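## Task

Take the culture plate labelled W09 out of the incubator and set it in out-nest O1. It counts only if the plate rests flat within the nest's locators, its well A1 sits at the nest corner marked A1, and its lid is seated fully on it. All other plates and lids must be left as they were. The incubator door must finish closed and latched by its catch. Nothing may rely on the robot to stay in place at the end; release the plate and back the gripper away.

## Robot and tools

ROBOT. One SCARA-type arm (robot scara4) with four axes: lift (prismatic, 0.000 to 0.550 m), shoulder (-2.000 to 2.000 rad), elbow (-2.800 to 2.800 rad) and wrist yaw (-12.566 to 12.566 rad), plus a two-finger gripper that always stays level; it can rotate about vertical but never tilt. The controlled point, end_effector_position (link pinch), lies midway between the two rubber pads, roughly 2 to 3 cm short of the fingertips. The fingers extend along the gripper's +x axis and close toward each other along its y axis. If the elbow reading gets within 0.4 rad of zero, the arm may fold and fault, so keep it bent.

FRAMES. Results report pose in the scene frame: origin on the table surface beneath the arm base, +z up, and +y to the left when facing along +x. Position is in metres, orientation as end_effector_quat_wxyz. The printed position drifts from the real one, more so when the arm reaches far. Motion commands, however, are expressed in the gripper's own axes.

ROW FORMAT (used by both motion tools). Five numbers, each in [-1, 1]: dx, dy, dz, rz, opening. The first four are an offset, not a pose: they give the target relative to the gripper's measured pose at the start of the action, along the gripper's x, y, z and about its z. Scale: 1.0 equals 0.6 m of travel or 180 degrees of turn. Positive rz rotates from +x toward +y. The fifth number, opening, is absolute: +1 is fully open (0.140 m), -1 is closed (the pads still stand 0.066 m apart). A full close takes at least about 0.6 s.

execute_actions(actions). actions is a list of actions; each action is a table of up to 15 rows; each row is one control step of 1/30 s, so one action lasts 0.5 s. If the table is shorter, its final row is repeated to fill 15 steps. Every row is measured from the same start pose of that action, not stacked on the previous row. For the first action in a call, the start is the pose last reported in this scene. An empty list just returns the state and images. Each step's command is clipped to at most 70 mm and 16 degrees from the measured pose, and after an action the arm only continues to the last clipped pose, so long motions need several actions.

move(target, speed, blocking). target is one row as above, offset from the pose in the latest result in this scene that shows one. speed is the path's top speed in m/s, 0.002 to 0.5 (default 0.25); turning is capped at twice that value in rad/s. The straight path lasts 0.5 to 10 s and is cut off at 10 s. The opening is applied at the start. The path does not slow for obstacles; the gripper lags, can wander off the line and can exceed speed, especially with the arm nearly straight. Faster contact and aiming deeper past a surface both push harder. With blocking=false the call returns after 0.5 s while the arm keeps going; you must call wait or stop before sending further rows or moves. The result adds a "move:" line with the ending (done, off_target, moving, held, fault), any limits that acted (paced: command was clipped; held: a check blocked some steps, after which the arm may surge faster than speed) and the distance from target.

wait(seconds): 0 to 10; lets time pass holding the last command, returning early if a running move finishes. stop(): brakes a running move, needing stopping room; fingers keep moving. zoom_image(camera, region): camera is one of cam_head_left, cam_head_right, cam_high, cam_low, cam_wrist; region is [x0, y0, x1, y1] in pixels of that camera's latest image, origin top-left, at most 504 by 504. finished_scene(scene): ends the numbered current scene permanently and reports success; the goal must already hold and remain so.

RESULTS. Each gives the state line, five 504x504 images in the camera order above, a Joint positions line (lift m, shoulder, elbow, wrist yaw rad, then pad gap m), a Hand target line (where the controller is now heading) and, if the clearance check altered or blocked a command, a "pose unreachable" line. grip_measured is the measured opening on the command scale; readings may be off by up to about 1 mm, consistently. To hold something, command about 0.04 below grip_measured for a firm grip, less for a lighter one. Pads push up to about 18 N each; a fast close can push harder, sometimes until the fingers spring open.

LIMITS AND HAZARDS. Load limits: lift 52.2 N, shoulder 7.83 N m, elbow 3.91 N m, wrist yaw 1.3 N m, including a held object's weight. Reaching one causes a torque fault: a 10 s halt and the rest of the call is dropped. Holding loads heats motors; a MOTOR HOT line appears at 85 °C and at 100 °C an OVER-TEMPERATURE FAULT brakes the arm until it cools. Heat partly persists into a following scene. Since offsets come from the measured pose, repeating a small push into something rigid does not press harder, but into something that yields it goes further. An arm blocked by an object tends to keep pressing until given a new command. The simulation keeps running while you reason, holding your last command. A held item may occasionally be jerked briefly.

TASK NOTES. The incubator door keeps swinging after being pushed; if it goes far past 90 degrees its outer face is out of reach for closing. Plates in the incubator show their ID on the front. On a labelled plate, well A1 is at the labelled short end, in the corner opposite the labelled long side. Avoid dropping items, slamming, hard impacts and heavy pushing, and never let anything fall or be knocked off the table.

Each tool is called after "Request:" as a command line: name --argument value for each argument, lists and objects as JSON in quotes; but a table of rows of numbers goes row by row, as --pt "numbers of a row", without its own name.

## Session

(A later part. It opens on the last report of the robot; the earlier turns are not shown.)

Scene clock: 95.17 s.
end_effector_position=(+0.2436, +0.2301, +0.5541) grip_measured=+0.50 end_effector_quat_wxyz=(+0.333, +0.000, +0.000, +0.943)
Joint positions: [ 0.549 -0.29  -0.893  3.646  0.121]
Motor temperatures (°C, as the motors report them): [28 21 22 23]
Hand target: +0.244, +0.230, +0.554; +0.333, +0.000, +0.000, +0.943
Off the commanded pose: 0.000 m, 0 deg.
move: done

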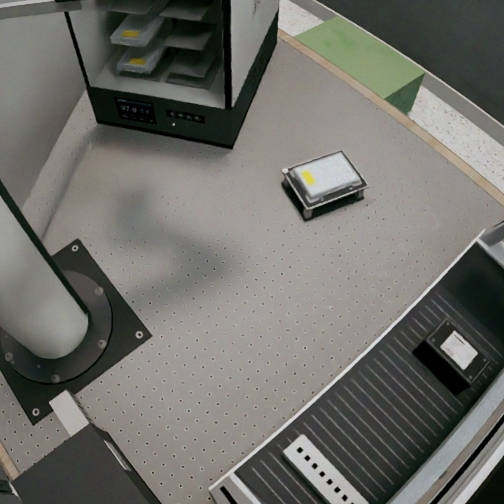

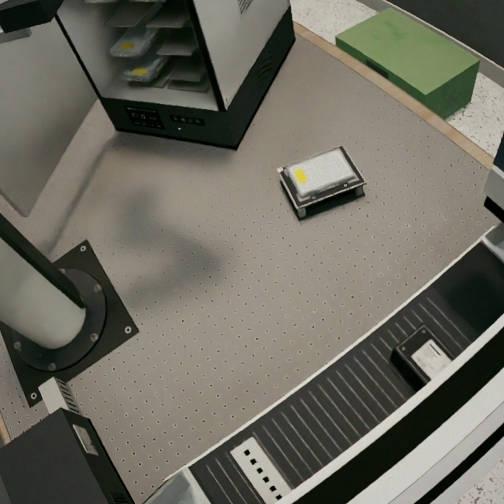

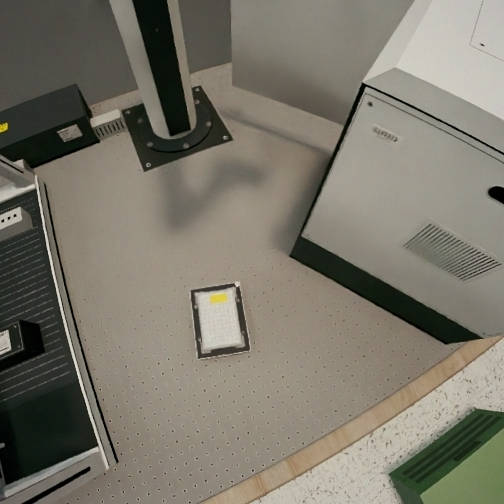

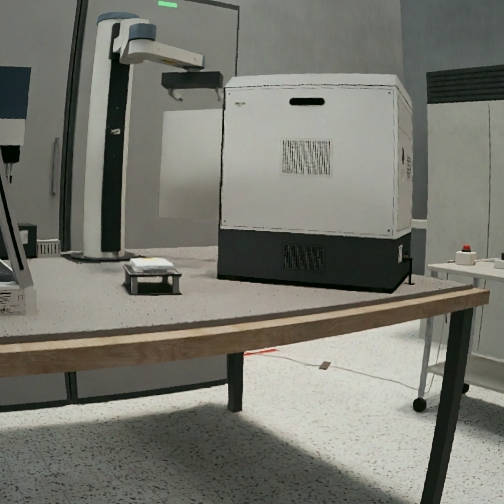

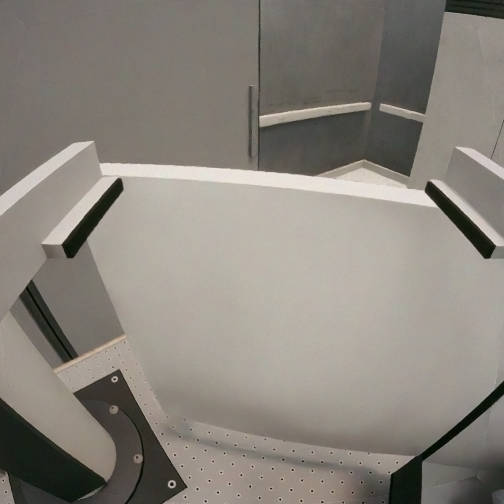

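Request:
move --target '[0.19,0.129,0,0.428,0.5]' --speed 0.3

Scene clock: 100.37 s.
end_effector_position=(+0.1060, +0.2412, +0.5541) grip_measured=+0.50 end_effector_quat_wxyz=(-0.327, +0.000, +0.000, +0.945)
Joint positions: [ 0.549  0.654 -1.37   4.524  0.122]
Motor temperatures (°C, as the motors report them): [28 21 22 23]
Hand target: +0.106, +0.241, +0.554; -0.327, +0.000, +0.000, +0.945
Off the commanded pose: 0.000 m, 0 deg.
move: done

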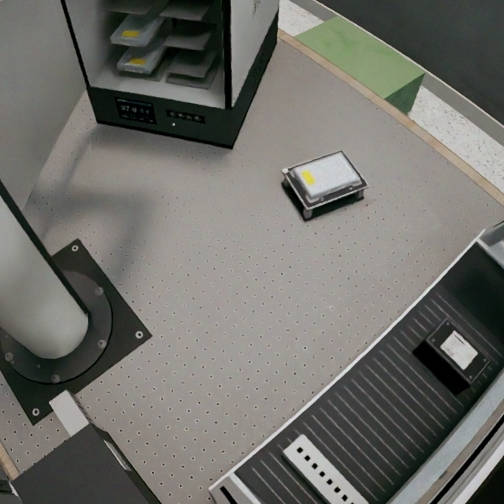

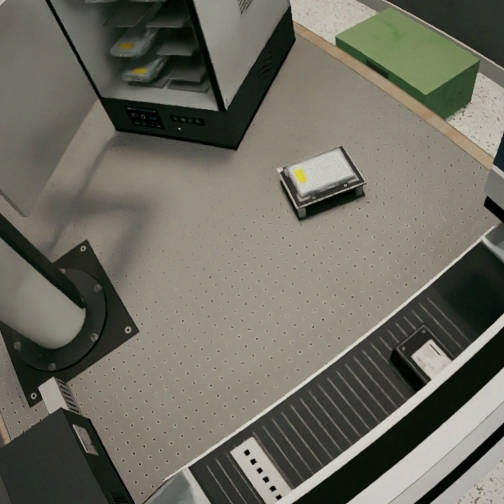

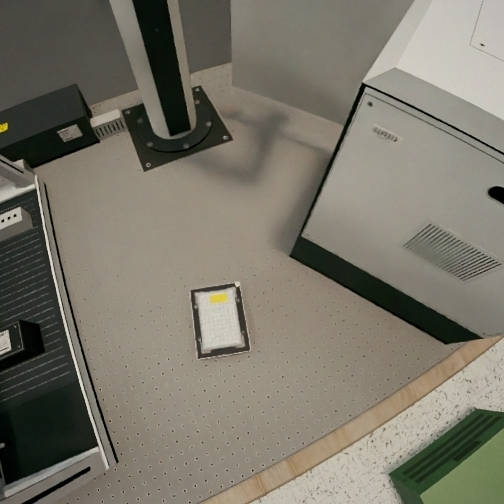

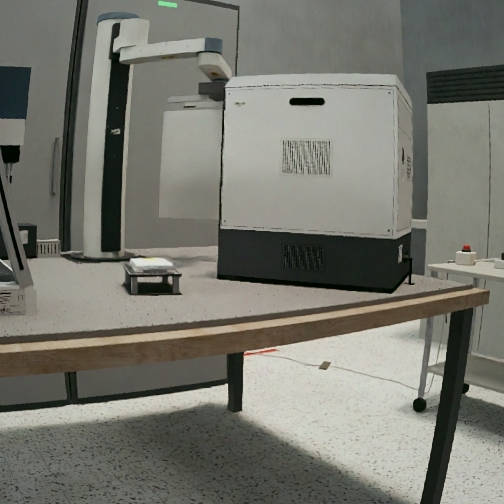

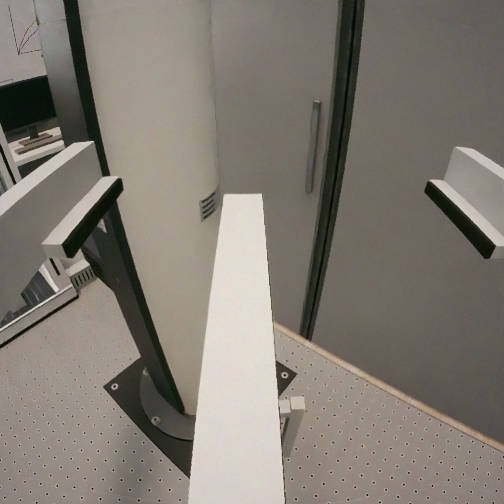

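Request:
move --target '[0,-0.16,0,0,1]'

Request:
move --target '[0,0,-0.073,0,1]' --speed 0.1

Request:
move --target '[0.024,0.21,0,0.111,1]' --speed 0.06

Scene clock: 105.97 s.
end_effector_position=(+0.0465, +0.3166, +0.5542) grip_measured=+1.00 end_effector_quat_wxyz=(-0.327, +0.000, +0.000, +0.945)
Joint positions: [ 0.549  0.995 -1.772  4.586  0.14 ]
Motor temperatures (°C, as the motors report them): [28 21 22 23]
Hand target: +0.047, +0.317, +0.554; -0.327, +0.000, +0.000, +0.945
Off the commanded pose: 0.000 m, 0 deg.
move: done

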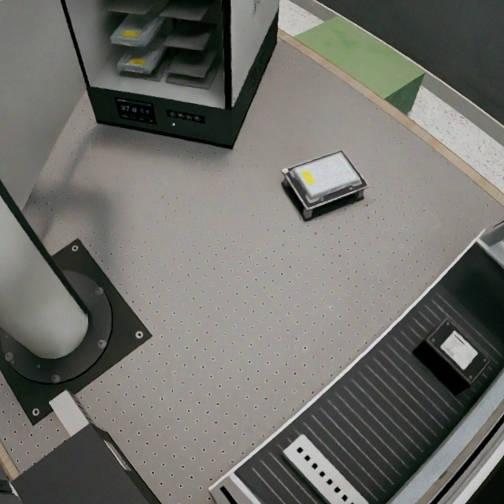

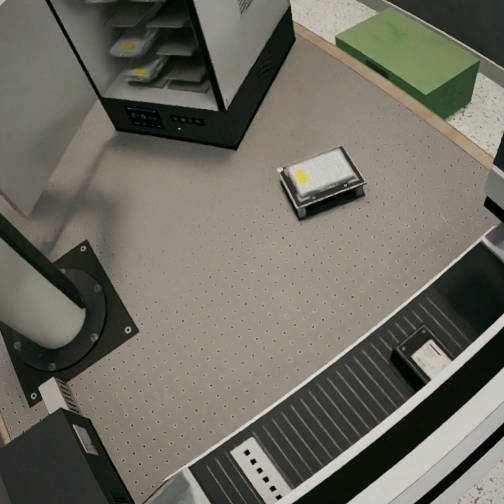

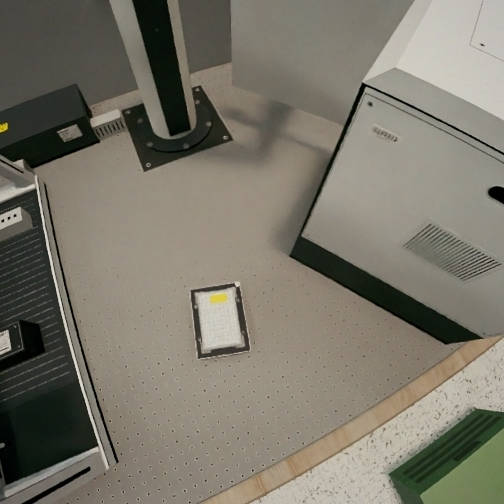

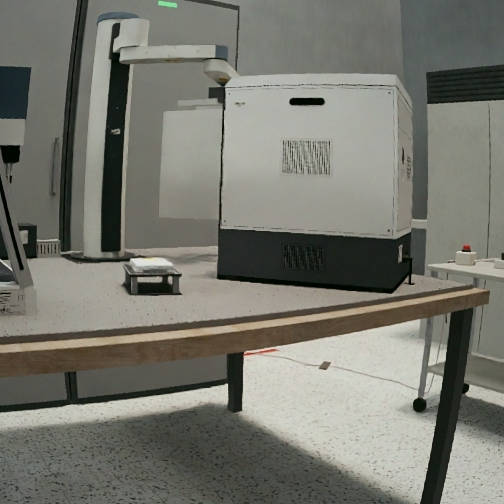

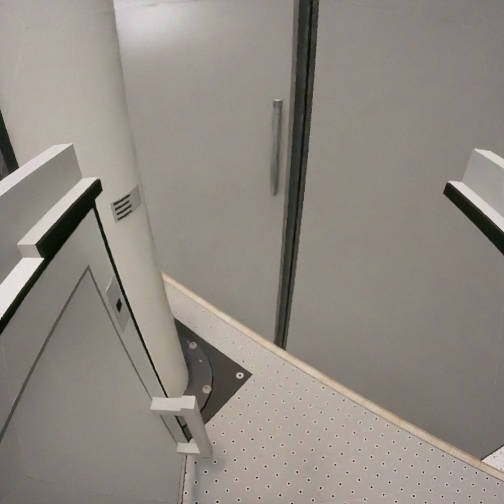

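Scene clock: 106.70 s.
end_effector_position=(+0.0465, +0.3166, +0.5103) grip_measured=+1.00 end_effector_quat_wxyz=(-0.327, +0.000, +0.000, +0.945)
Joint positions: [ 0.505  0.995 -1.772  4.586  0.14 ]
Motor temperatures (°C, as the motors report them): [28 21 22 23]
Hand target: +0.046, +0.317, +0.510; -0.327, +0.000, +0.000, +0.945
Off the commanded pose: 0.000 m, 0 deg.
move: done

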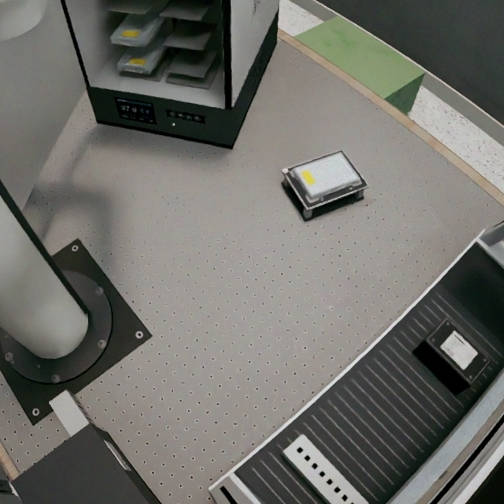

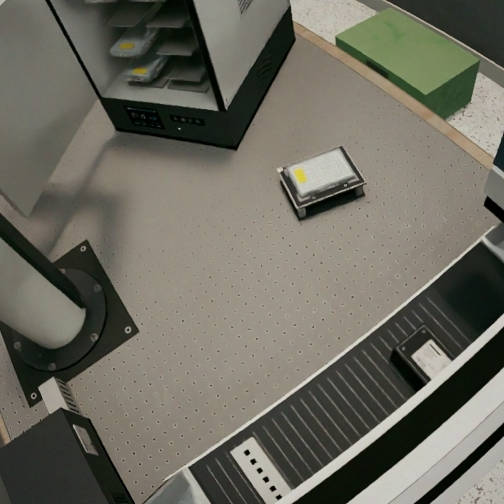

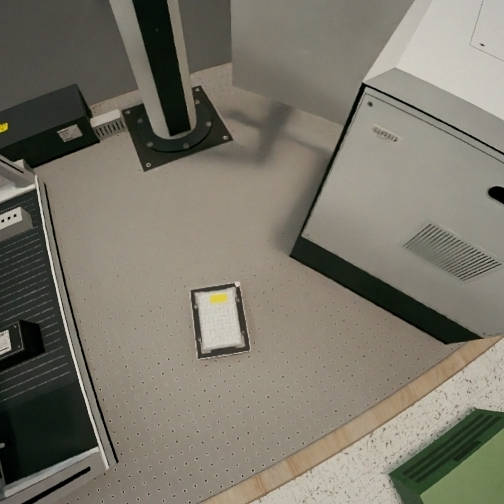

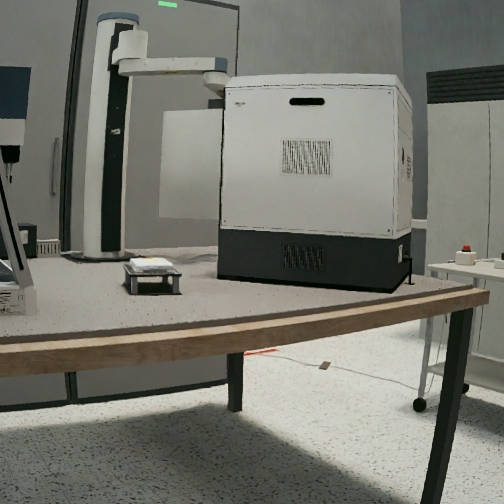

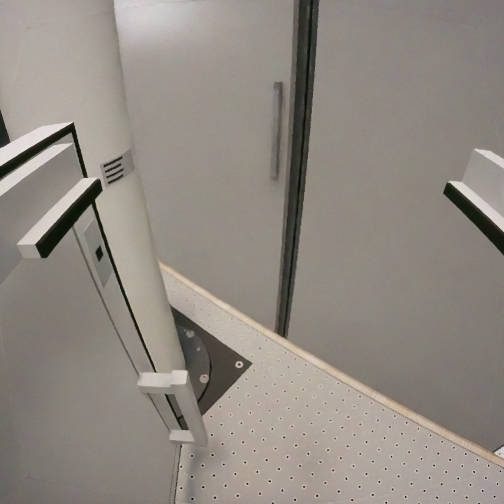

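Scene clock: 109.83 s.
end_effector_position=(+0.1131, +0.2087, +0.5103) grip_measured=+1.00 end_effector_quat_wxyz=(-0.486, +0.000, +0.000, +0.874)
Joint positions: [ 0.505  0.738 -1.357  4.777  0.14 ]
Motor temperatures (°C, as the motors report them): [28 21 22 23]
Hand target: +0.113, +0.209, +0.510; -0.486, +0.000, +0.000, +0.874
Off the commanded pose: 0.000 m, 0 deg.
move: done

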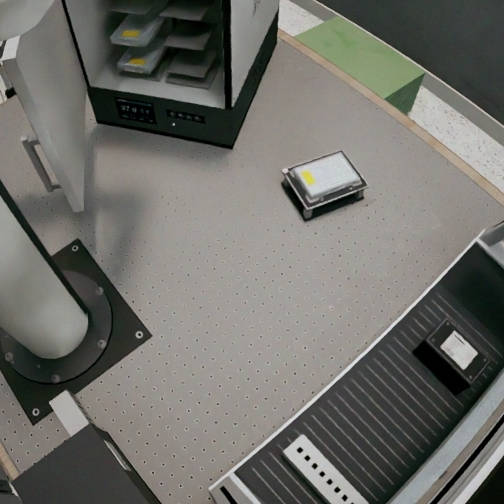

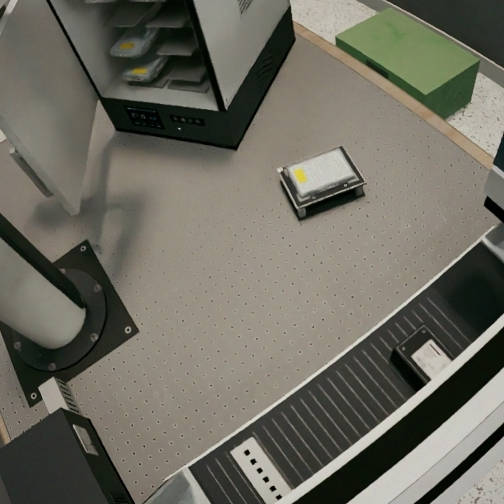

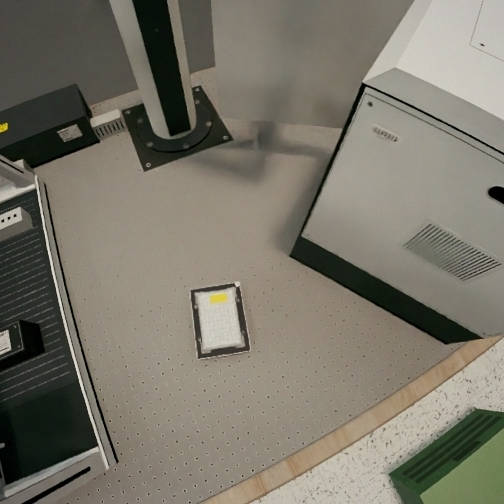

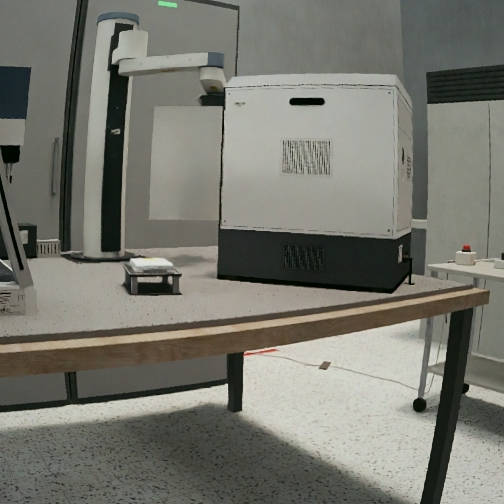

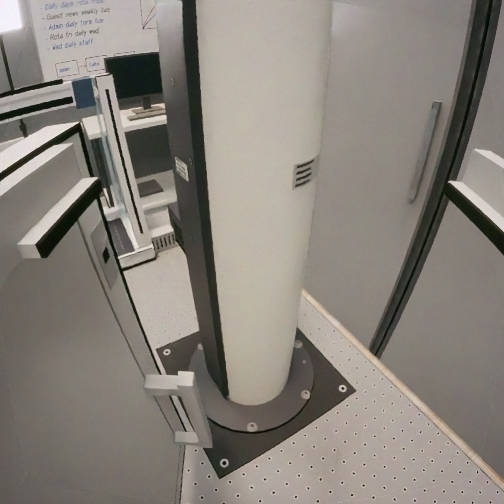

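Request:
move --target '[0.01,0.297,0,0.167,1]' --speed 0.12

Request:
move --target '[0.01,0.29,0,0.167,1]' --speed 0.08

Scene clock: 116.13 s.
end_effector_position=(+0.2614, +0.1097, +0.5103) grip_measured=+1.00 end_effector_quat_wxyz=(+0.696, -0.000, -0.000, -0.718)
Joint positions: [ 0.505  0.313 -1.062  5.431  0.14 ]
Motor temperatures (°C, as the motors report them): [28 21 22 23]
Hand target: +0.261, +0.110, +0.510; +0.696, -0.000, -0.000, -0.718
Off the commanded pose: 0.000 m, 0 deg.
move: done

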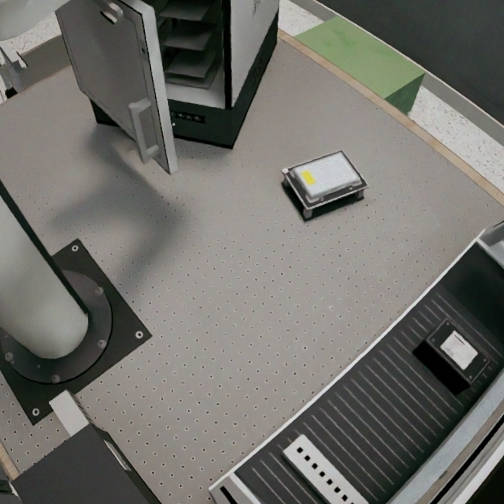

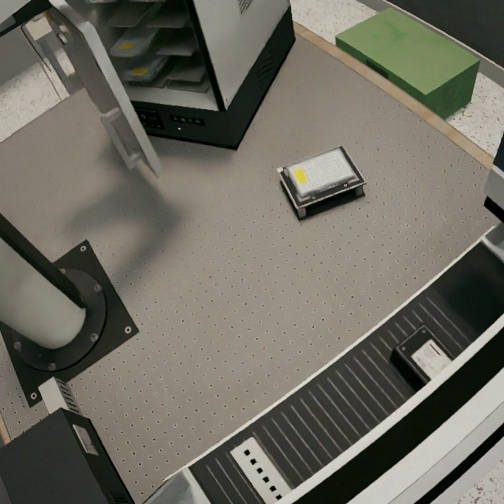

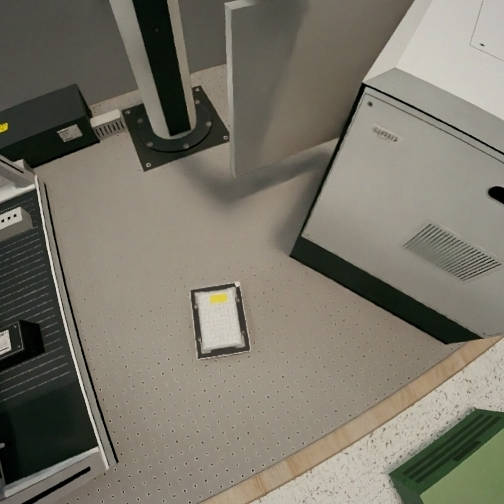

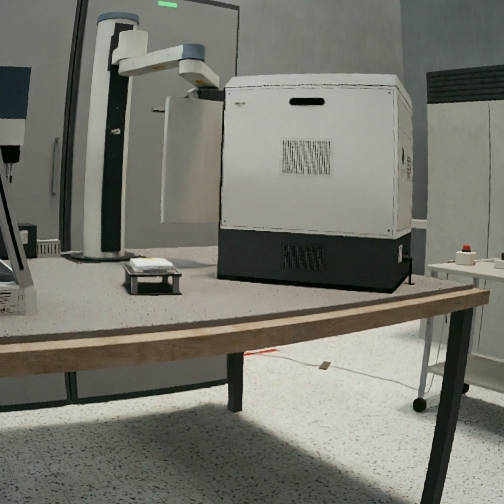

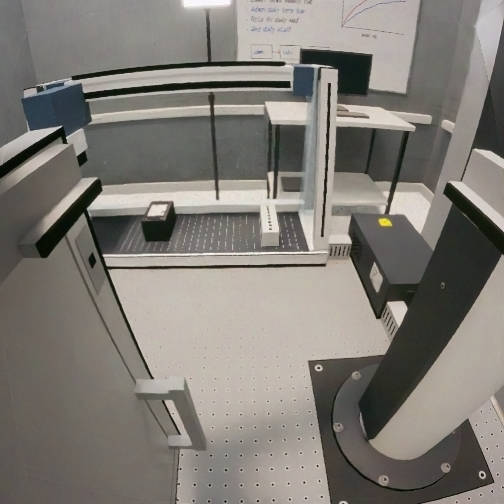

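Scene clock: 119.67 s.
end_effector_position=(+0.4351, +0.0984, +0.5103) grip_measured=+1.00 end_effector_quat_wxyz=(+0.859, -0.000, -0.000, -0.513)
Joint positions: [ 0.505 -0.008 -1.195  6.41   0.14 ]
Motor temperatures (°C, as the motors report them): [28 21 22 23]
Hand target: +0.435, +0.098, +0.510; +0.858, -0.000, -0.000, -0.513
Off the commanded pose: 0.000 m, 0 deg.
move: done

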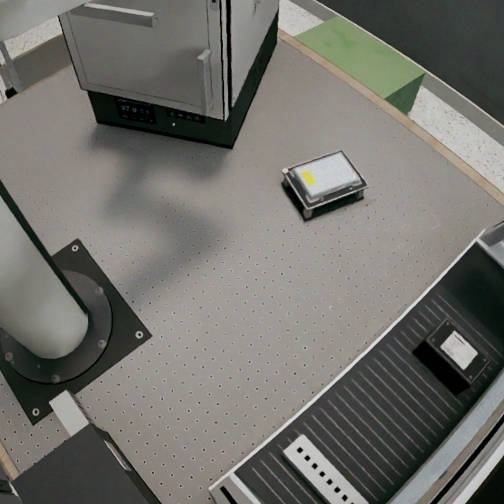

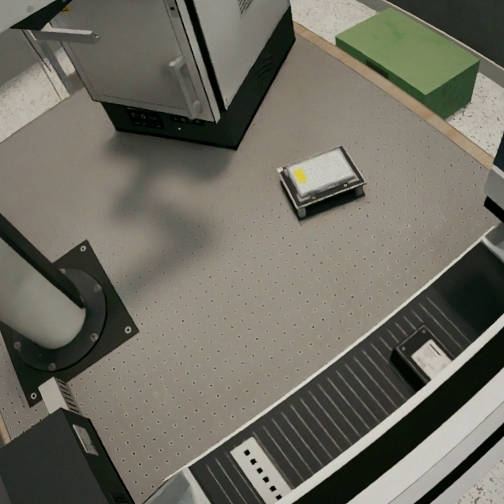

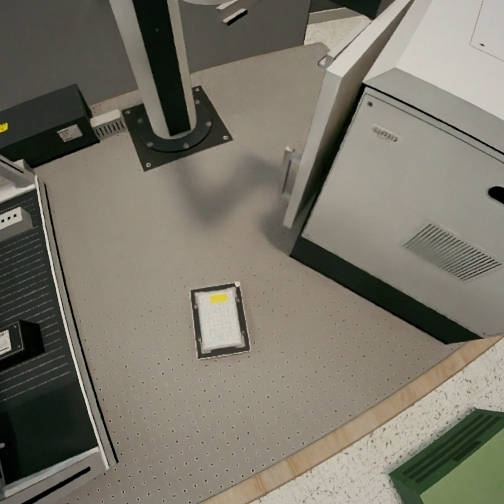

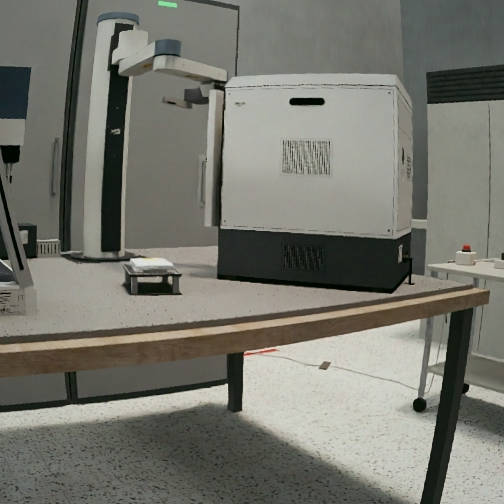

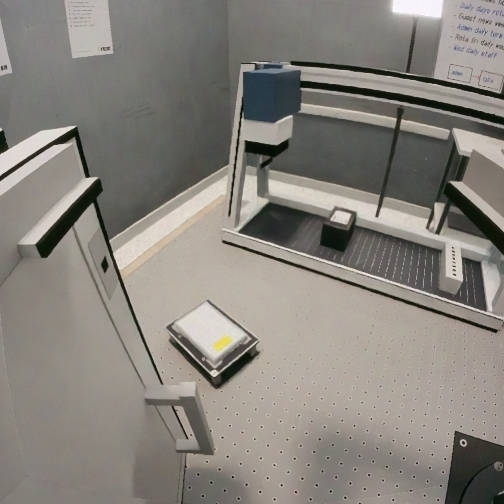

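Request:
move --target '[0,0.026,0,0.018,1]' --speed 0.02

Request:
zoom_image --camera "cam_high" --region '[270, 0, 430, 160]'

Scene clock: 124.10 s.
end_effector_position=(+0.4486, +0.1056, +0.5103) grip_measured=+1.00 end_effector_quat_wxyz=(+0.873, -0.000, -0.000, -0.488)
Joint positions: [ 0.505 -0.005 -1.227  6.496  0.14 ]
Motor temperatures (°C, as the motors report them): [28 21 22 23]
Hand target: +0.449, +0.106, +0.510; +0.873, -0.000, -0.000, -0.488
Off the commanded pose: 0.000 m, 0 deg.
move: done

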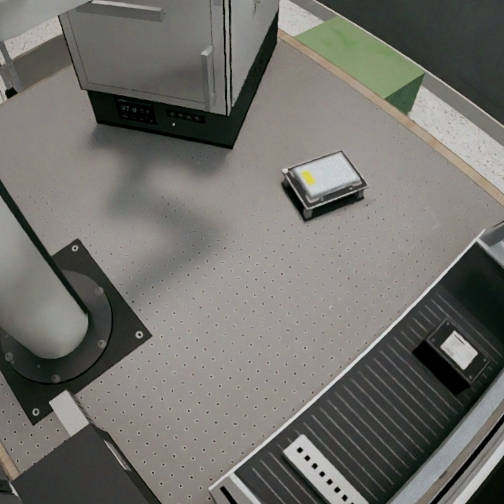

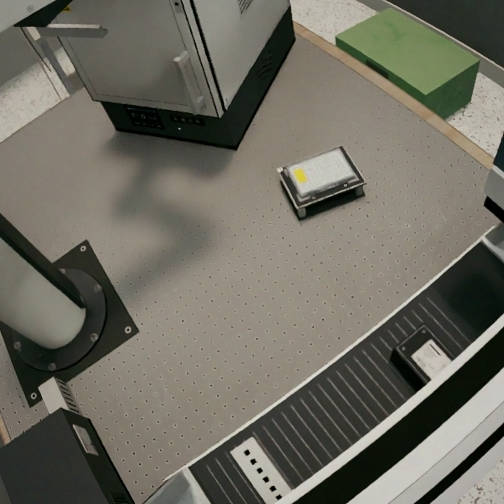

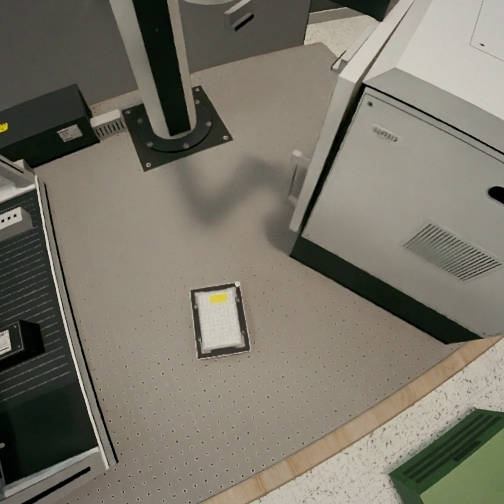

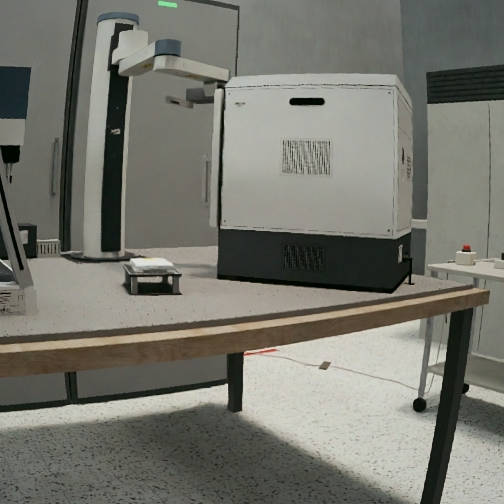

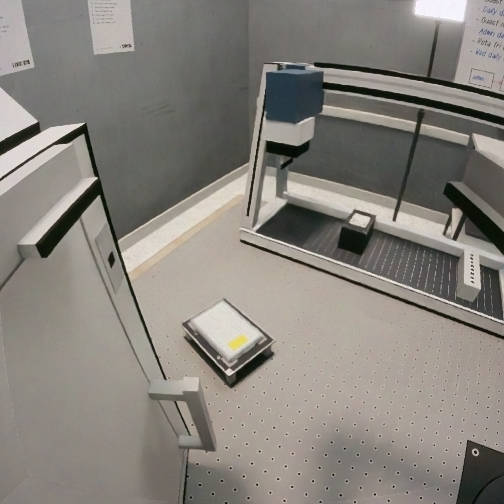

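Region (270, 0, 430, 160) of cam_high's 504x504 image, scaled by 3.150, with more detail than that image has.

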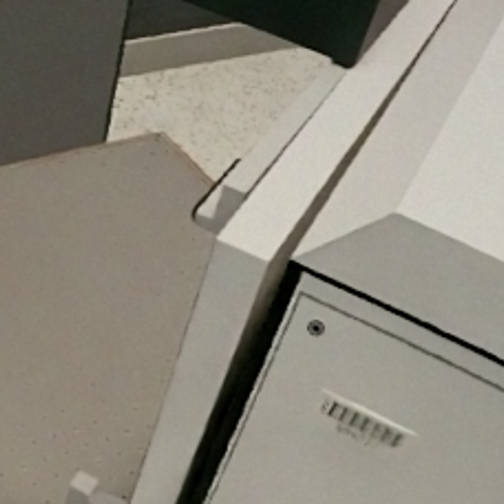

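Request:
move --target '[0,0.011,0,0.002,1]' --speed 0.015

Request:
zoom_image --camera "cam_high" --region '[270, 0, 430, 160]'

Scene clock: 137.03 s.
end_effector_position=(+0.4520, +0.1076, +0.5103) grip_measured=+1.00 end_effector_quat_wxyz=(+0.874, -0.000, -0.000, -0.487)
Joint positions: [ 0.505 -0.003 -1.243  6.512  0.14 ]
Motor temperatures (°C, as the motors report them): [28 21 22 23]
Hand target: +0.452, +0.108, +0.510; +0.873, -0.000, -0.000, -0.487
Off the commanded pose: 0.003 m, 0 deg.
TORQUE FAULT: the external load on joint 3 (elbow) reached its load limit, and the arm stopped for 10 seconds. That time counts as 20 of the actions that you can send in this scene. The arm's remaining commands of this call were not run. The arm holds where it stopped, with its grip as last carried out, and accepts commands again: back off and push less far. The arm stops again, at the same cost, whenever a joint's load reaches its limit.
move: fault

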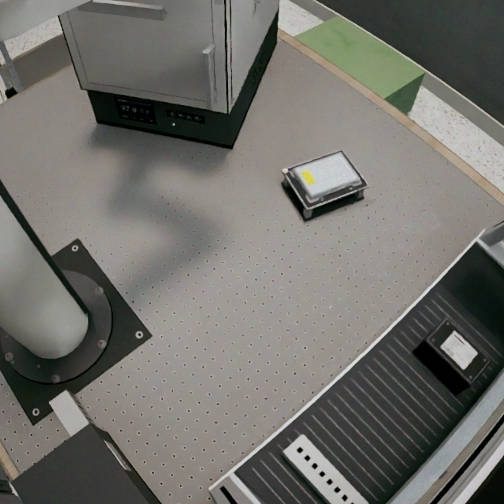

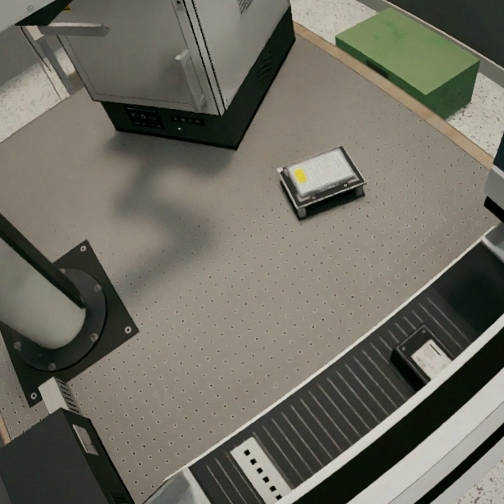

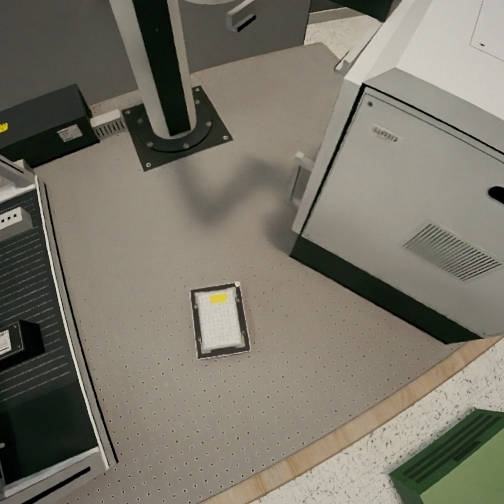

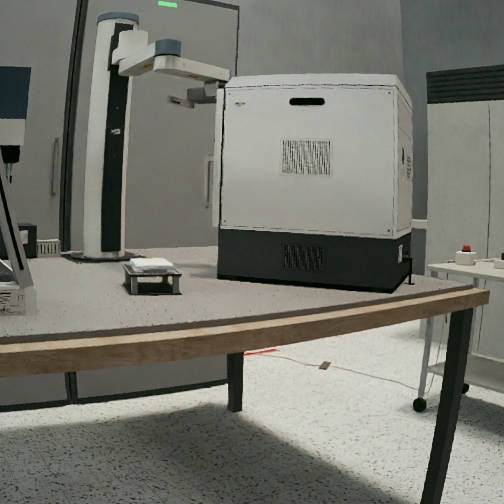

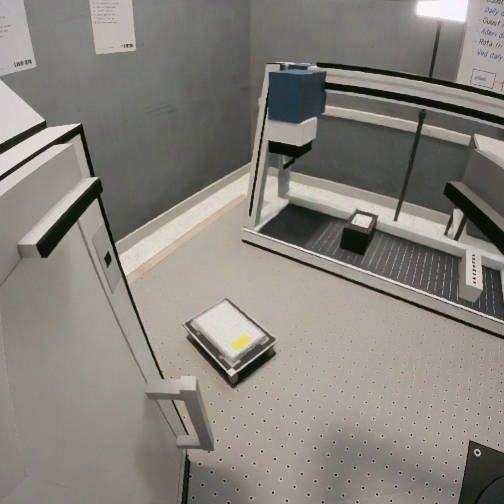

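Region (270, 0, 430, 160) of cam_high's 504x504 image, scaled by 3.150, with more detail than that image has.

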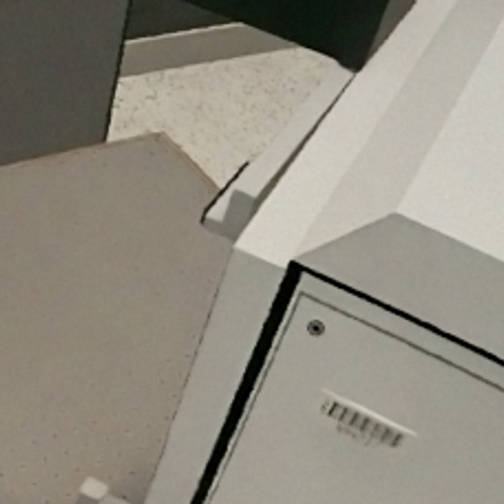

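Request:
move --target '[0.1,-0.12,0,0,1]'

Request:
wait --seconds 1

Request:
zoom_image --camera "cam_high" --region '[270, 0, 430, 160]'

Request:
zoom_image --camera "cam_head_left" --region '[80, 0, 280, 150]'

Scene clock: 141.00 s.
end_effector_position=(+0.4223, +0.0186, +0.5103) grip_measured=+1.00 end_effector_quat_wxyz=(+0.873, -0.000, -0.000, -0.487)
Joint positions: [ 0.505 -0.302 -0.868  6.436  0.14 ]
Motor temperatures (°C, as the motors report them): [28 21 23 23]
Hand target: +0.422, +0.019, +0.510; +0.874, -0.000, -0.000, -0.487
Off the commanded pose: 0.000 m, 0 deg.
move: done

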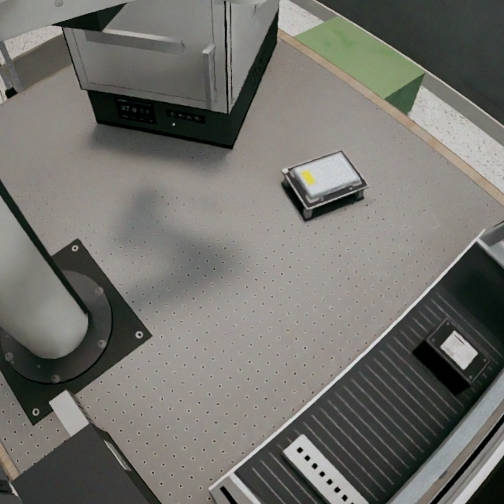

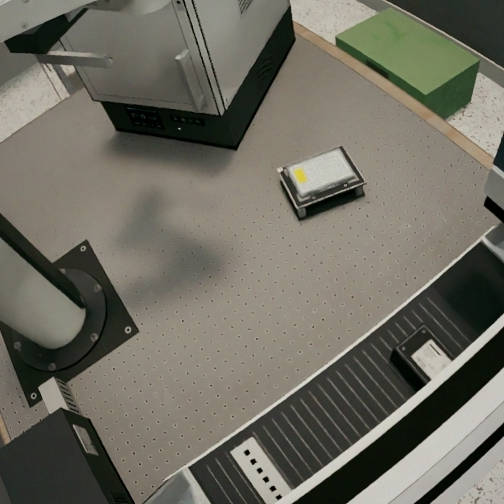

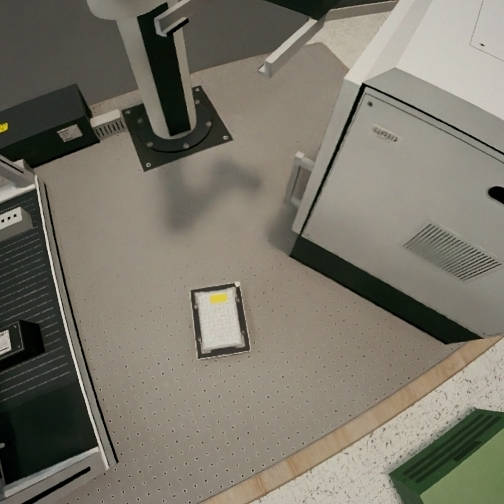

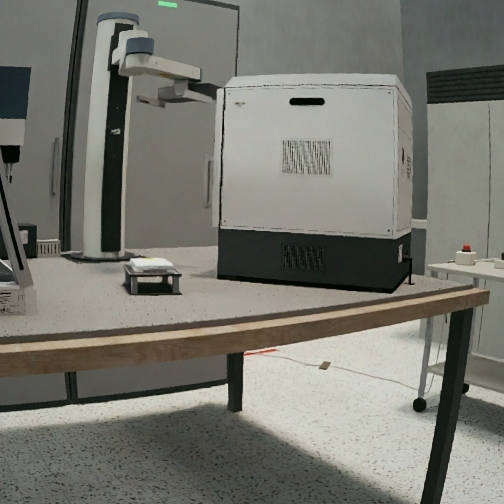

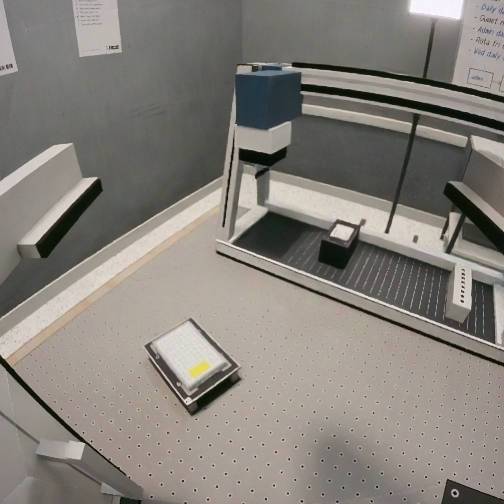

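Scene clock: 142.00 s.
end_effector_position=(+0.4223, +0.0186, +0.5103) grip_measured=+1.00 end_effector_quat_wxyz=(+0.873, -0.000, -0.000, -0.487)
Joint positions: [ 0.505 -0.302 -0.868  6.436  0.14 ]
Motor temperatures (°C, as the motors report them): [28 21 23 23]
Hand target: +0.422, +0.019, +0.510; +0.874, -0.000, -0.000, -0.487
Off the commanded pose: 0.000 m, 0 deg.
wait: 1.00 s; at rest by 0.17 s

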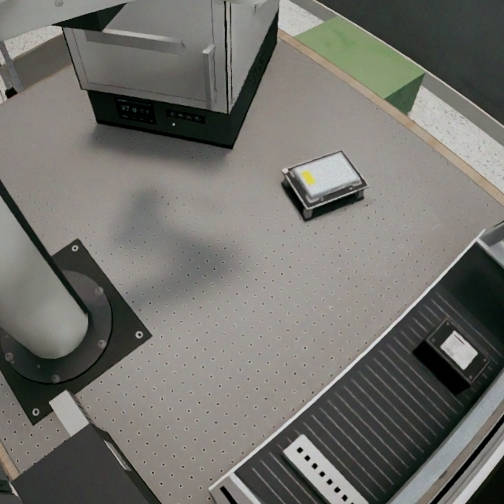

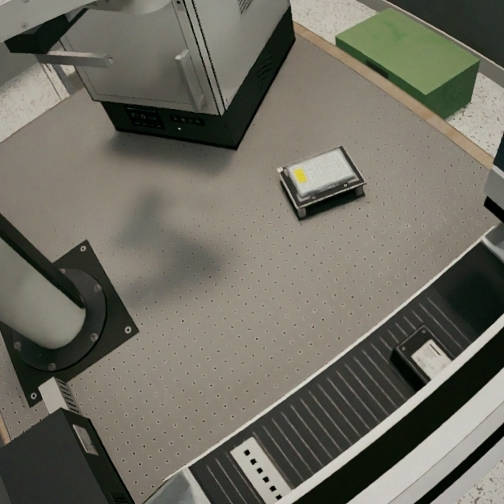

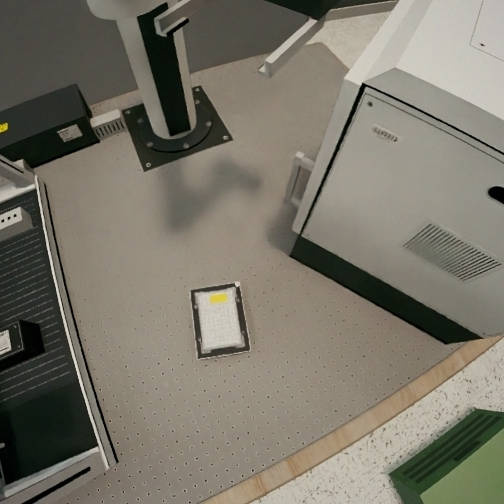

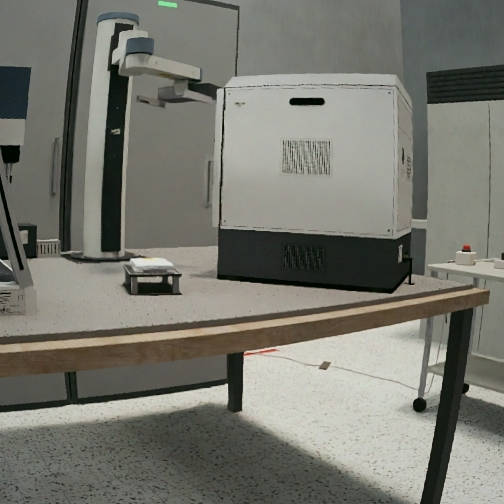

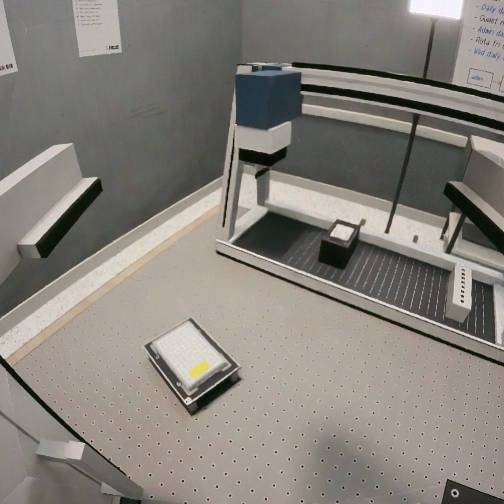

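Region (270, 0, 430, 160) of cam_high's 504x504 image, scaled by 3.150, with more detail than that image has.

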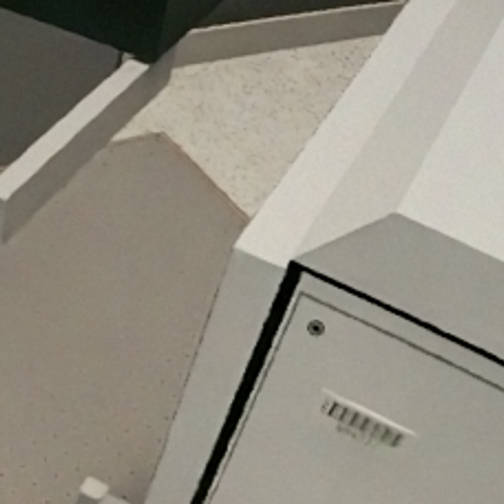

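Region (80, 0, 280, 150) of cam_head_left's 504x504 image, scaled by 2.520, with more detail than that image has; it fills the top 378 rows of this view, and the rest is white.

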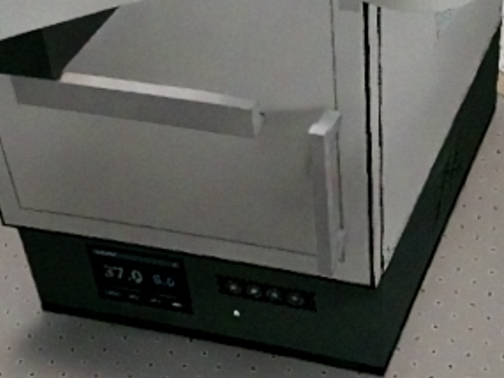

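Shut flush.

Request:
finished_scene --scene 1

The scene is finished: the task was done.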